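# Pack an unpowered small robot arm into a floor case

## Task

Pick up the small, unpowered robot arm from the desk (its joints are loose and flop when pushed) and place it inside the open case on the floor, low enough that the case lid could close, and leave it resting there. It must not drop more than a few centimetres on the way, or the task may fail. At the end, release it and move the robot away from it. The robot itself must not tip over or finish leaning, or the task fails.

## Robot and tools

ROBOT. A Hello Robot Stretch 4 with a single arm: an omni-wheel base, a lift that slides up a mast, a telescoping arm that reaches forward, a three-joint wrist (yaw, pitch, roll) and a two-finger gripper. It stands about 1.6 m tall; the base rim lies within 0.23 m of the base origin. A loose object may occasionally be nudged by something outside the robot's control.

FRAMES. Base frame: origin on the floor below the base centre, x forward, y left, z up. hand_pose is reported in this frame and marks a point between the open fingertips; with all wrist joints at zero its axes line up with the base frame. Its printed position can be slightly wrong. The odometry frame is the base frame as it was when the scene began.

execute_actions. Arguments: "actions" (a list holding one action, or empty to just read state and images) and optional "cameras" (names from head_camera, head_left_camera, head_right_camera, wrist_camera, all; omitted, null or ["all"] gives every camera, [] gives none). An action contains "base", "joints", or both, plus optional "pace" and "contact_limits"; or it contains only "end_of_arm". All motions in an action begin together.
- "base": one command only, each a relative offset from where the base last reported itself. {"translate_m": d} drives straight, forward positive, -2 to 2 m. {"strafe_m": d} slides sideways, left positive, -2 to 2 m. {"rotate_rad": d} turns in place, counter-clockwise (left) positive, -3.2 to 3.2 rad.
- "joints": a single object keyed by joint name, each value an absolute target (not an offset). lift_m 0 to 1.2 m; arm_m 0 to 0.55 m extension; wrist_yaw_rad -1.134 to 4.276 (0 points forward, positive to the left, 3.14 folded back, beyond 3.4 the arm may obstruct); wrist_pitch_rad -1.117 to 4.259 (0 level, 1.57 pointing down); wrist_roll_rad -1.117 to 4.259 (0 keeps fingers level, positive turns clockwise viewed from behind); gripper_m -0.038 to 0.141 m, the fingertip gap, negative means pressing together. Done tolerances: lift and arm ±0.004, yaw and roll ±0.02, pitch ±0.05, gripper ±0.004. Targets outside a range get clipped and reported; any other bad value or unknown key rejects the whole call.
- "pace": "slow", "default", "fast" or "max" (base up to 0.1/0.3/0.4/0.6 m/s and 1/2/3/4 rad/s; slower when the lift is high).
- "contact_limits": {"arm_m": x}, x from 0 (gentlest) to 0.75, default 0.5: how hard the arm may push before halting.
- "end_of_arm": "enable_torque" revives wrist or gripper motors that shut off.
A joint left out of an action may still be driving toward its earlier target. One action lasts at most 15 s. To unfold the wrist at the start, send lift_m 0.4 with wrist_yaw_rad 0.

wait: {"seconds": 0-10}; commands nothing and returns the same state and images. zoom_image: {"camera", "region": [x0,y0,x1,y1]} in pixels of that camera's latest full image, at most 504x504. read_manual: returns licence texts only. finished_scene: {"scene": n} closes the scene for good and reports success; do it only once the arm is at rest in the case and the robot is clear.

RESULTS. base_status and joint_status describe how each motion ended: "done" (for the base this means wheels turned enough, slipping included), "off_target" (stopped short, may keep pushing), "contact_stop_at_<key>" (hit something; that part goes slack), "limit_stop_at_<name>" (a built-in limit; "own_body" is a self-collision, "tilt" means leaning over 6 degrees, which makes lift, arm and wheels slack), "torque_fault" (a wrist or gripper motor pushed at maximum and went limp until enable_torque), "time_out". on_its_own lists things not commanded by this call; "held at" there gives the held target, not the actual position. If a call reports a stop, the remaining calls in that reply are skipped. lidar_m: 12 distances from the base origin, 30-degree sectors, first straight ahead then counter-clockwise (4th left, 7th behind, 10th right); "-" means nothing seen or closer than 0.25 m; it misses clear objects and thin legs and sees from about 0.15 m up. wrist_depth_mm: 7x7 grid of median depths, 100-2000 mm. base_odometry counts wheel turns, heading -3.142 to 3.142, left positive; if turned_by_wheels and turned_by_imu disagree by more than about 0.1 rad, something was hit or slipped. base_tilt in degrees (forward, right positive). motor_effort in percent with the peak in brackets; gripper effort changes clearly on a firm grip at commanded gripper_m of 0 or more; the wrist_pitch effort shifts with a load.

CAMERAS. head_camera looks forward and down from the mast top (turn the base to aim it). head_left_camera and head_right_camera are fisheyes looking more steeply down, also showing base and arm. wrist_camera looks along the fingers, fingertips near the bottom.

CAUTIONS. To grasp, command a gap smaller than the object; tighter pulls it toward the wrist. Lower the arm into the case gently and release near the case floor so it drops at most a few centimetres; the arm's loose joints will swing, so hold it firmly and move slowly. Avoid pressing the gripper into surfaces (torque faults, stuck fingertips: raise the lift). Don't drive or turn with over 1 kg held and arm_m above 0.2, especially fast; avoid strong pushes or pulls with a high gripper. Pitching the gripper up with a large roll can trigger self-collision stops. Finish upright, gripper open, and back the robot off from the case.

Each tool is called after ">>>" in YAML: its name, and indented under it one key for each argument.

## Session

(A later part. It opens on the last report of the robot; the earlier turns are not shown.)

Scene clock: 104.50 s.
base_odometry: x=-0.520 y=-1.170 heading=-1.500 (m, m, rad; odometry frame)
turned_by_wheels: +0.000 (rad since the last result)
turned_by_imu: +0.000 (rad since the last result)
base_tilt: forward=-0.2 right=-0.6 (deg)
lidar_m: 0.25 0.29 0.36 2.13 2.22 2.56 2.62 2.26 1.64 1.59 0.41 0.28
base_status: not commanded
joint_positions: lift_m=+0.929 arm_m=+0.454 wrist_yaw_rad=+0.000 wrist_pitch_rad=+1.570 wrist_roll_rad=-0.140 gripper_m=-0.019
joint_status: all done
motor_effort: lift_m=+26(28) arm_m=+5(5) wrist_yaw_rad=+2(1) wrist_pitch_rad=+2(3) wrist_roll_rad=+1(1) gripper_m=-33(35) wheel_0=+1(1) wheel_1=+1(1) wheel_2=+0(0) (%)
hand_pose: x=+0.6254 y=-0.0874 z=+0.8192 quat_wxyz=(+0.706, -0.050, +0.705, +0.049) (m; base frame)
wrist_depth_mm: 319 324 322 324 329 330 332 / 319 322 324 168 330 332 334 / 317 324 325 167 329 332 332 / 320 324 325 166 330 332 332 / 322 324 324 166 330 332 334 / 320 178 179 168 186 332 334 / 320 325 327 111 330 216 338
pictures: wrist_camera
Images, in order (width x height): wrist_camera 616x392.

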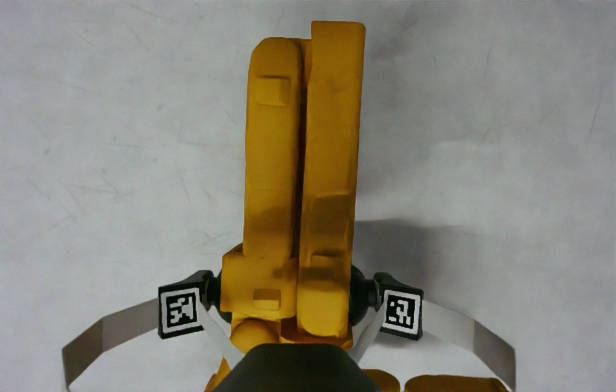

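>>> execute_actions:
  actions:
    - {"base":{"translate_m":-1.2},"joints":{"arm_m":0.3,"lift_m":0.96}}
  cameras: []

>>> execute_actions:
  actions:
    - {"base":{"rotate_rad":2.63},"joints":{"lift_m":0.4},"pace":"slow"}
  cameras: ["wrist_camera","head_camera"]

Scene clock: 113.73 s.
base_odometry: x=-0.606 y=+0.027 heading=-1.499 (m, m, rad; odometry frame)
turned_by_wheels: +0.000 (rad since the last result)
turned_by_imu: -0.003 (rad since the last result)
base_tilt: forward=-0.2 right=-0.6 (deg)
lidar_m: 0.28 1.56 2.24 2.14 2.22 1.44 1.55 2.25 1.62 1.57 1.65 0.36
base_status: done
joint_positions: lift_m=+0.960 arm_m=+0.301 wrist_yaw_rad=+0.000 wrist_pitch_rad=+1.569 wrist_roll_rad=-0.140 gripper_m=-0.019
joint_status: all done
motor_effort: lift_m=+25(28) arm_m=-4(4) wrist_yaw_rad=+3(1) wrist_pitch_rad=+0(6) wrist_roll_rad=+1(1) gripper_m=-29(33) wheel_0=+0(3) wheel_1=+0(8) wheel_2=+0(9) (%)
hand_pose: x=+0.4721 y=-0.0874 z=+0.8493 quat_wxyz=(+0.706, -0.050, +0.705, +0.049) (m; base frame)
wrist_depth_mm: 1078 1098 1078 1078 1118 1118 1118 / 1042 1078 1078 168 1118 1098 1138 / 1078 1078 1078 167 1098 1138 1160 / 1060 1098 1060 166 1098 1098 1118 / 1078 1098 1098 166 1098 1118 1138 / 1078 177 179 168 186 1138 1118 / 1060 1078 854 111 1118 216 1138
pictures: none
No camera images: the call's "cameras" was empty. Leave "cameras" out to get every camera's image.

Scene clock: 118.50 s.
base_odometry: x=-0.606 y=+0.027 heading=+1.130 (m, m, rad; odometry frame)
turned_by_wheels: +2.630 (rad since the last result)
turned_by_imu: +2.602 (rad since the last result)
base_tilt: forward=-0.2 right=-0.5 (deg)
lidar_m: 0.30 2.42 2.21 1.65 1.56 1.64 1.50 1.45 1.56 2.20 2.14 0.36
base_status: done
joint_positions: lift_m=+0.400 arm_m=+0.301 wrist_yaw_rad=+0.000 wrist_pitch_rad=+1.569 wrist_roll_rad=-0.140 gripper_m=-0.019
joint_status: all done
motor_effort: lift_m=+19(28) arm_m=-5(5) wrist_yaw_rad=+3(1) wrist_pitch_rad=+5(4) wrist_roll_rad=+1(1) gripper_m=-33(33) wheel_0=+0(5) wheel_1=-1(9) wheel_2=-1(7) (%)
hand_pose: x=+0.4722 y=-0.0874 z=+0.2898 quat_wxyz=(+0.706, -0.050, +0.705, +0.049) (m; base frame)
wrist_depth_mm: 512 508 517 517 525 521 525 / 508 512 512 168 521 525 525 / 500 512 517 167 525 530 530 / 512 517 525 166 530 530 535 / 512 521 517 166 525 535 535 / 508 178 180 168 185 530 539 / 512 517 517 111 530 216 530
pictures: head_camera, wrist_camera
Images, in order (width x height): head_camera 420x560, wrist_camera 616x392.

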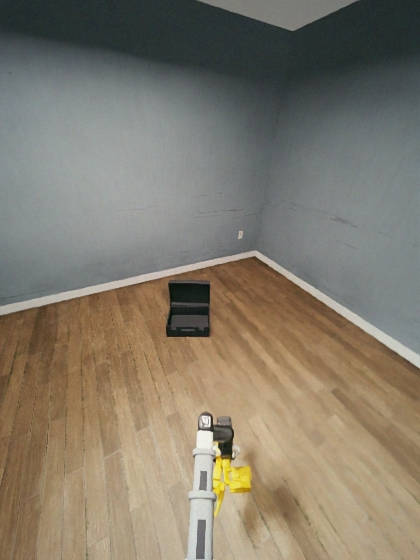

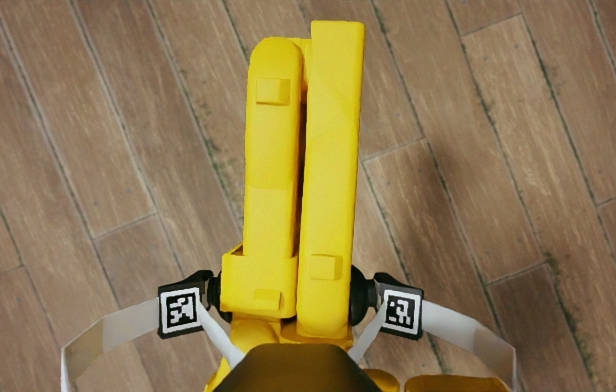

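>>> execute_actions:
  actions:
    - {"base":{"strafe_m":0.25},"joints":{"wrist_roll_rad":1.57},"pace":"slow"}
  cameras: []

>>> execute_actions:
  actions:
    - {"base":{"translate_m":1.0},"joints":{"arm_m":0.4,"lift_m":0.38}}
  cameras: ["wrist_camera","head_camera"]

Scene clock: 126.83 s.
base_odometry: x=-0.832 y=+0.134 heading=+1.130 (m, m, rad; odometry frame)
turned_by_wheels: +0.000 (rad since the last result)
turned_by_imu: -0.001 (rad since the last result)
base_tilt: forward=-0.2 right=-0.5 (deg)
lidar_m: 0.36 2.30 1.88 1.42 1.35 1.44 1.64 1.56 1.67 2.44 2.35 0.43
base_status: done
joint_positions: lift_m=+0.400 arm_m=+0.301 wrist_yaw_rad=+0.000 wrist_pitch_rad=+1.570 wrist_roll_rad=+1.570 gripper_m=-0.019
joint_status: all done
motor_effort: lift_m=+19(19) arm_m=-4(4) wrist_yaw_rad=+3(1) wrist_pitch_rad=+4(3) wrist_roll_rad=+2(6) gripper_m=-31(32) wheel_0=-2(7) wheel_1=+1(6) wheel_2=+0(2) (%)
hand_pose: x=+0.4720 y=-0.0874 z=+0.2898 quat_wxyz=(+0.501, +0.500, +0.500, -0.499) (m; base frame)
wrist_depth_mm: 504 508 517 512 517 521 525 / 512 504 517 168 521 521 521 / 512 512 517 167 517 525 525 / 512 517 517 166 525 530 473 / 517 525 521 166 530 525 404 / 521 177 180 168 186 530 382 / 517 521 525 111 530 216 404
pictures: none
No camera images: the call's "cameras" was empty. Leave "cameras" out to get every camera's image.

Scene clock: 131.67 s.
base_odometry: x=-0.406 y=+1.038 heading=+1.131 (m, m, rad; odometry frame)
turned_by_wheels: +0.000 (rad since the last result)
turned_by_imu: -0.001 (rad since the last result)
base_tilt: forward=-0.1 right=-0.6 (deg)
lidar_m: 0.42 1.43 1.50 1.87 1.84 1.93 2.69 2.49 2.64 1.96 1.85 0.47
base_status: done
joint_positions: lift_m=+0.380 arm_m=+0.399 wrist_yaw_rad=+0.000 wrist_pitch_rad=+1.570 wrist_roll_rad=+1.570 gripper_m=-0.019
joint_status: all done
motor_effort: lift_m=+20(24) arm_m=+5(1) wrist_yaw_rad=+1(2) wrist_pitch_rad=+0(3) wrist_roll_rad=+2(2) gripper_m=-31(32) wheel_0=+1(7) wheel_1=+2(4) wheel_2=+1(10) (%)
hand_pose: x=+0.5703 y=-0.0874 z=+0.2697 quat_wxyz=(+0.501, +0.500, +0.500, -0.499) (m; base frame)
wrist_depth_mm: 484 488 488 488 496 496 504 / 293 368 418 168 500 504 500 / 317 366 473 167 442 504 504 / 317 359 473 166 473 504 508 / 314 357 469 166 477 512 508 / 309 178 180 168 186 508 512 / 293 362 477 111 373 216 512
pictures: head_camera, wrist_camera
Images, in order (width x height): head_camera 420x560, wrist_camera 616x392.

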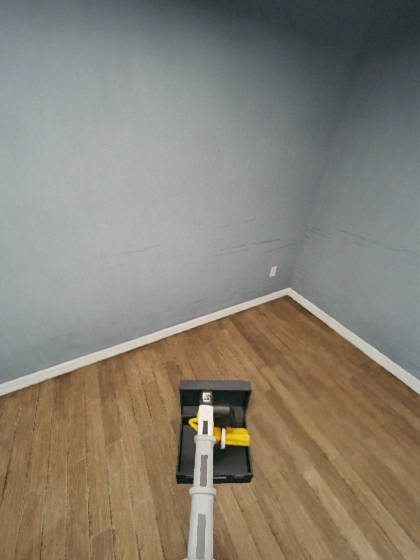

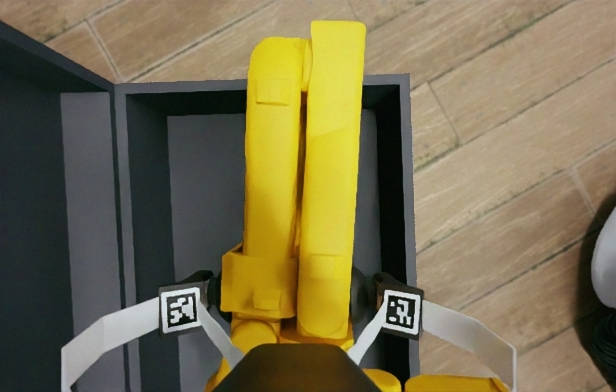

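Same as before after moving forward ~5.5 cm.

>>> execute_actions:
  actions:
    - {"joints":{"arm_m":0.455,"lift_m":0.31},"pace":"slow"}
  cameras: []

>>> execute_actions:
  actions:
    - {"joints":{"lift_m":0.162},"pace":"slow"}
  cameras: ["wrist_camera","head_camera"]

>>> zoom_image:
  camera: "head_camera"
  region: [130,340,310,520]

Scene clock: 137.57 s.
base_odometry: x=-0.406 y=+1.038 heading=+1.131 (m, m, rad; odometry frame)
turned_by_wheels: +0.000 (rad since the last result)
turned_by_imu: -0.001 (rad since the last result)
base_tilt: forward=-0.2 right=-0.6 (deg)
lidar_m: 0.42 1.44 1.50 1.89 1.84 1.92 2.70 2.49 2.67 1.95 1.86 0.52
base_status: not commanded
joint_positions: lift_m=+0.310 arm_m=+0.454 wrist_yaw_rad=+0.000 wrist_pitch_rad=+1.570 wrist_roll_rad=+1.570 gripper_m=-0.019
joint_status: all done
motor_effort: lift_m=+19(27) arm_m=+5(8) wrist_yaw_rad=+1(1) wrist_pitch_rad=+0(0) wrist_roll_rad=+1(1) gripper_m=-33(31) wheel_0=+1(0) wheel_1=+2(2) wheel_2=+1(1) (%)
hand_pose: x=+0.6253 y=-0.0874 z=+0.1998 quat_wxyz=(+0.501, +0.500, +0.500, -0.499) (m; base frame)
wrist_depth_mm: 206 418 424 424 427 430 433 / 239 276 322 167 347 336 433 / 237 276 399 167 407 334 430 / 234 278 379 166 404 340 433 / 233 278 330 167 407 345 439 / 230 178 180 168 186 324 436 / 216 281 320 111 413 216 442
pictures: none
No camera images: the call's "cameras" was empty. Leave "cameras" out to get every camera's image.

Scene clock: 139.60 s.
base_odometry: x=-0.406 y=+1.038 heading=+1.131 (m, m, rad; odometry frame)
turned_by_wheels: +0.000 (rad since the last result)
turned_by_imu: -0.001 (rad since the last result)
base_tilt: forward=-0.1 right=-0.7 (deg)
lidar_m: 0.42 1.43 1.53 1.90 1.83 1.94 2.70 2.46 2.62 1.96 1.85 0.49
base_status: not commanded
joint_positions: lift_m=+0.162 arm_m=+0.454 wrist_yaw_rad=+0.000 wrist_pitch_rad=+1.570 wrist_roll_rad=+1.570 gripper_m=-0.019
joint_status: all done
motor_effort: lift_m=+19(23) arm_m=+5(5) wrist_yaw_rad=+3(2) wrist_pitch_rad=+1(2) wrist_roll_rad=+1(1) gripper_m=-33(31) wheel_0=+0(1) wheel_1=+2(2) wheel_2=+1(1) (%)
hand_pose: x=+0.6253 y=-0.0874 z=+0.0518 quat_wxyz=(+0.501, +0.500, +0.500, -0.499) (m; base frame)
wrist_depth_mm: 159 208 213 190 223 231 219 / 158 243 251 167 252 253 227 / 156 239 250 167 254 254 229 / 154 236 253 165 255 256 231 / 153 234 253 166 255 256 233 / 152 178 179 168 186 258 236 / 144 227 253 111 256 216 238
pictures: head_camera, wrist_camera
Images, in order (width x height): head_camera 420x560, wrist_camera 616x392.

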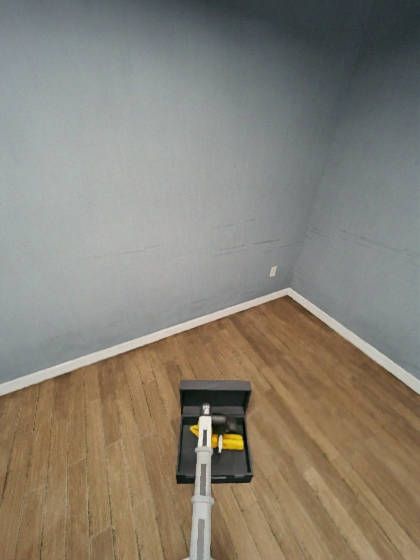

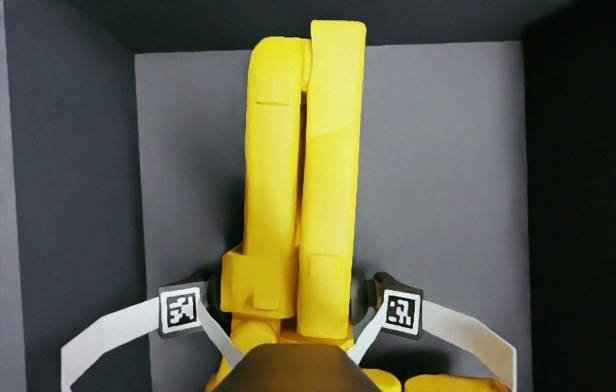

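Region (130, 340, 310, 520) of head_camera's 420x560 image, scaled by 2.800, with more detail than that image has.

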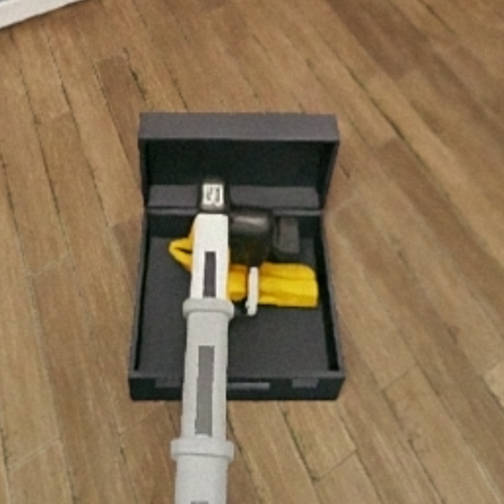

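>>> execute_actions:
  actions:
    - {"joints":{"gripper_m":0.1}}
  cameras: []

>>> execute_actions:
  actions:
    - {"joints":{"lift_m":0.4}}
  cameras: ["wrist_camera"]

>>> execute_actions:
  actions:
    - {"base":{"translate_m":-0.3},"joints":{"arm_m":0.1}}
  cameras: ["head_camera"]

Scene clock: 145.67 s.
base_odometry: x=-0.406 y=+1.038 heading=+1.131 (m, m, rad; odometry frame)
turned_by_wheels: +0.000 (rad since the last result)
turned_by_imu: -0.001 (rad since the last result)
base_tilt: forward=-0.1 right=-0.6 (deg)
lidar_m: 0.45 1.44 1.51 1.89 1.84 1.95 2.69 2.45 2.65 1.94 1.87 0.52
base_status: not commanded
joint_positions: lift_m=+0.162 arm_m=+0.454 wrist_yaw_rad=+0.000 wrist_pitch_rad=+1.570 wrist_roll_rad=+1.570 gripper_m=+0.100
joint_status: all done
motor_effort: lift_m=+19(19) arm_m=+4(5) wrist_yaw_rad=+0(0) wrist_pitch_rad=+2(7) wrist_roll_rad=+1(1) gripper_m=+0(34) wheel_0=+1(1) wheel_1=+2(2) wheel_2=+0(1) (%)
hand_pose: x=+0.6255 y=-0.0874 z=+0.0518 quat_wxyz=(+0.501, +0.500, +0.500, -0.499) (m; base frame)
wrist_depth_mm: 158 208 213 215 224 229 217 / 157 240 252 193 255 254 229 / 154 237 252 191 254 257 229 / 153 234 253 187 256 256 232 / 152 229 255 186 256 258 236 / 151 199 200 191 203 259 237 / 149 198 256 111 259 259 239
pictures: none
No camera images: the call's "cameras" was empty. Leave "cameras" out to get every camera's image.

Scene clock: 147.73 s.
base_odometry: x=-0.406 y=+1.038 heading=+1.131 (m, m, rad; odometry frame)
turned_by_wheels: +0.000 (rad since the last result)
turned_by_imu: -0.001 (rad since the last result)
base_tilt: forward=-0.3 right=-0.6 (deg)
lidar_m: 0.43 1.44 1.52 1.85 1.83 1.96 2.72 2.47 2.67 1.95 1.86 0.51
base_status: not commanded
joint_positions: lift_m=+0.400 arm_m=+0.454 wrist_yaw_rad=+0.000 wrist_pitch_rad=+1.570 wrist_roll_rad=+1.570 gripper_m=+0.100
joint_status: all done
motor_effort: lift_m=+23(25) arm_m=+4(5) wrist_yaw_rad=+2(0) wrist_pitch_rad=+1(0) wrist_roll_rad=+1(1) gripper_m=-2(1) wheel_0=+0(0) wheel_1=+2(2) wheel_2=+1(1) (%)
hand_pose: x=+0.6255 y=-0.0874 z=+0.2895 quat_wxyz=(+0.501, +0.500, +0.500, -0.499) (m; base frame)
wrist_depth_mm: 206 504 512 512 521 521 525 / 237 317 517 517 452 517 521 / 235 362 484 496 496 525 525 / 234 357 492 439 500 530 530 / 231 349 473 439 492 530 530 / 229 301 373 439 203 535 535 / 225 300 392 111 500 525 530
pictures: wrist_camera
Images, in order (width x height): wrist_camera 616x392.

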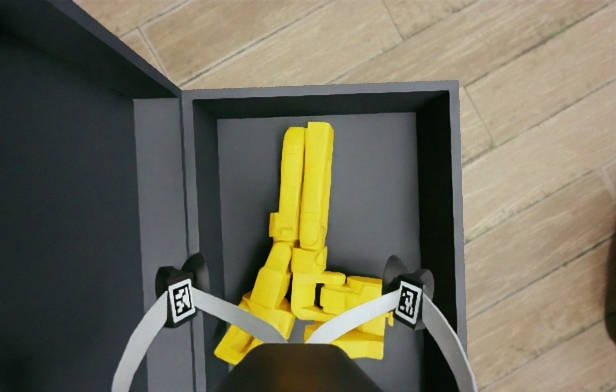

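Scene clock: 150.20 s.
base_odometry: x=-0.533 y=+0.767 heading=+1.130 (m, m, rad; odometry frame)
turned_by_wheels: +0.000 (rad since the last result)
turned_by_imu: -0.001 (rad since the last result)
base_tilt: forward=-0.2 right=-0.6 (deg)
lidar_m: 0.71 1.71 1.79 1.76 1.69 1.77 2.45 2.21 2.32 2.07 2.01 0.82
base_status: done
joint_positions: lift_m=+0.400 arm_m=+0.101 wrist_yaw_rad=+0.000 wrist_pitch_rad=+1.570 wrist_roll_rad=+1.570 gripper_m=+0.100
joint_status: all done
motor_effort: lift_m=+23(23) arm_m=-5(3) wrist_yaw_rad=+4(2) wrist_pitch_rad=+0(1) wrist_roll_rad=+1(1) gripper_m=+0(3) wheel_0=+0(2) wheel_1=-2(7) wheel_2=+0(10) (%)
hand_pose: x=+0.2719 y=-0.0874 z=+0.2895 quat_wxyz=(+0.500, +0.500, +0.500, -0.500) (m; base frame)
wrist_depth_mm: 512 504 517 517 517 521 521 / 508 512 508 521 525 525 535 / 517 517 521 525 530 521 322 / 512 517 521 525 484 309 309 / 517 512 521 521 342 309 310 / 517 517 521 521 204 312 312 / 525 521 521 111 317 314 312
pictures: head_camera
Images, in order (width x height): head_camera 420x560.

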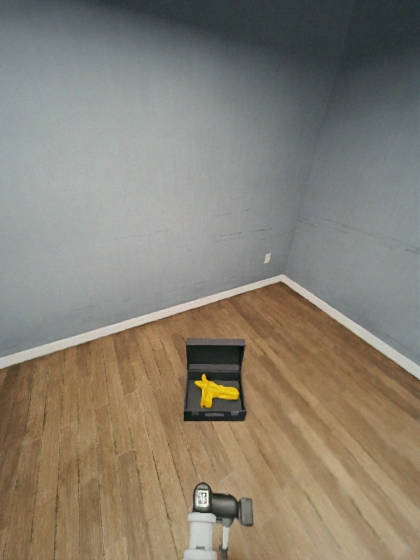

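>>> finished_scene:
  scene: 2

The scene is finished: the task was done.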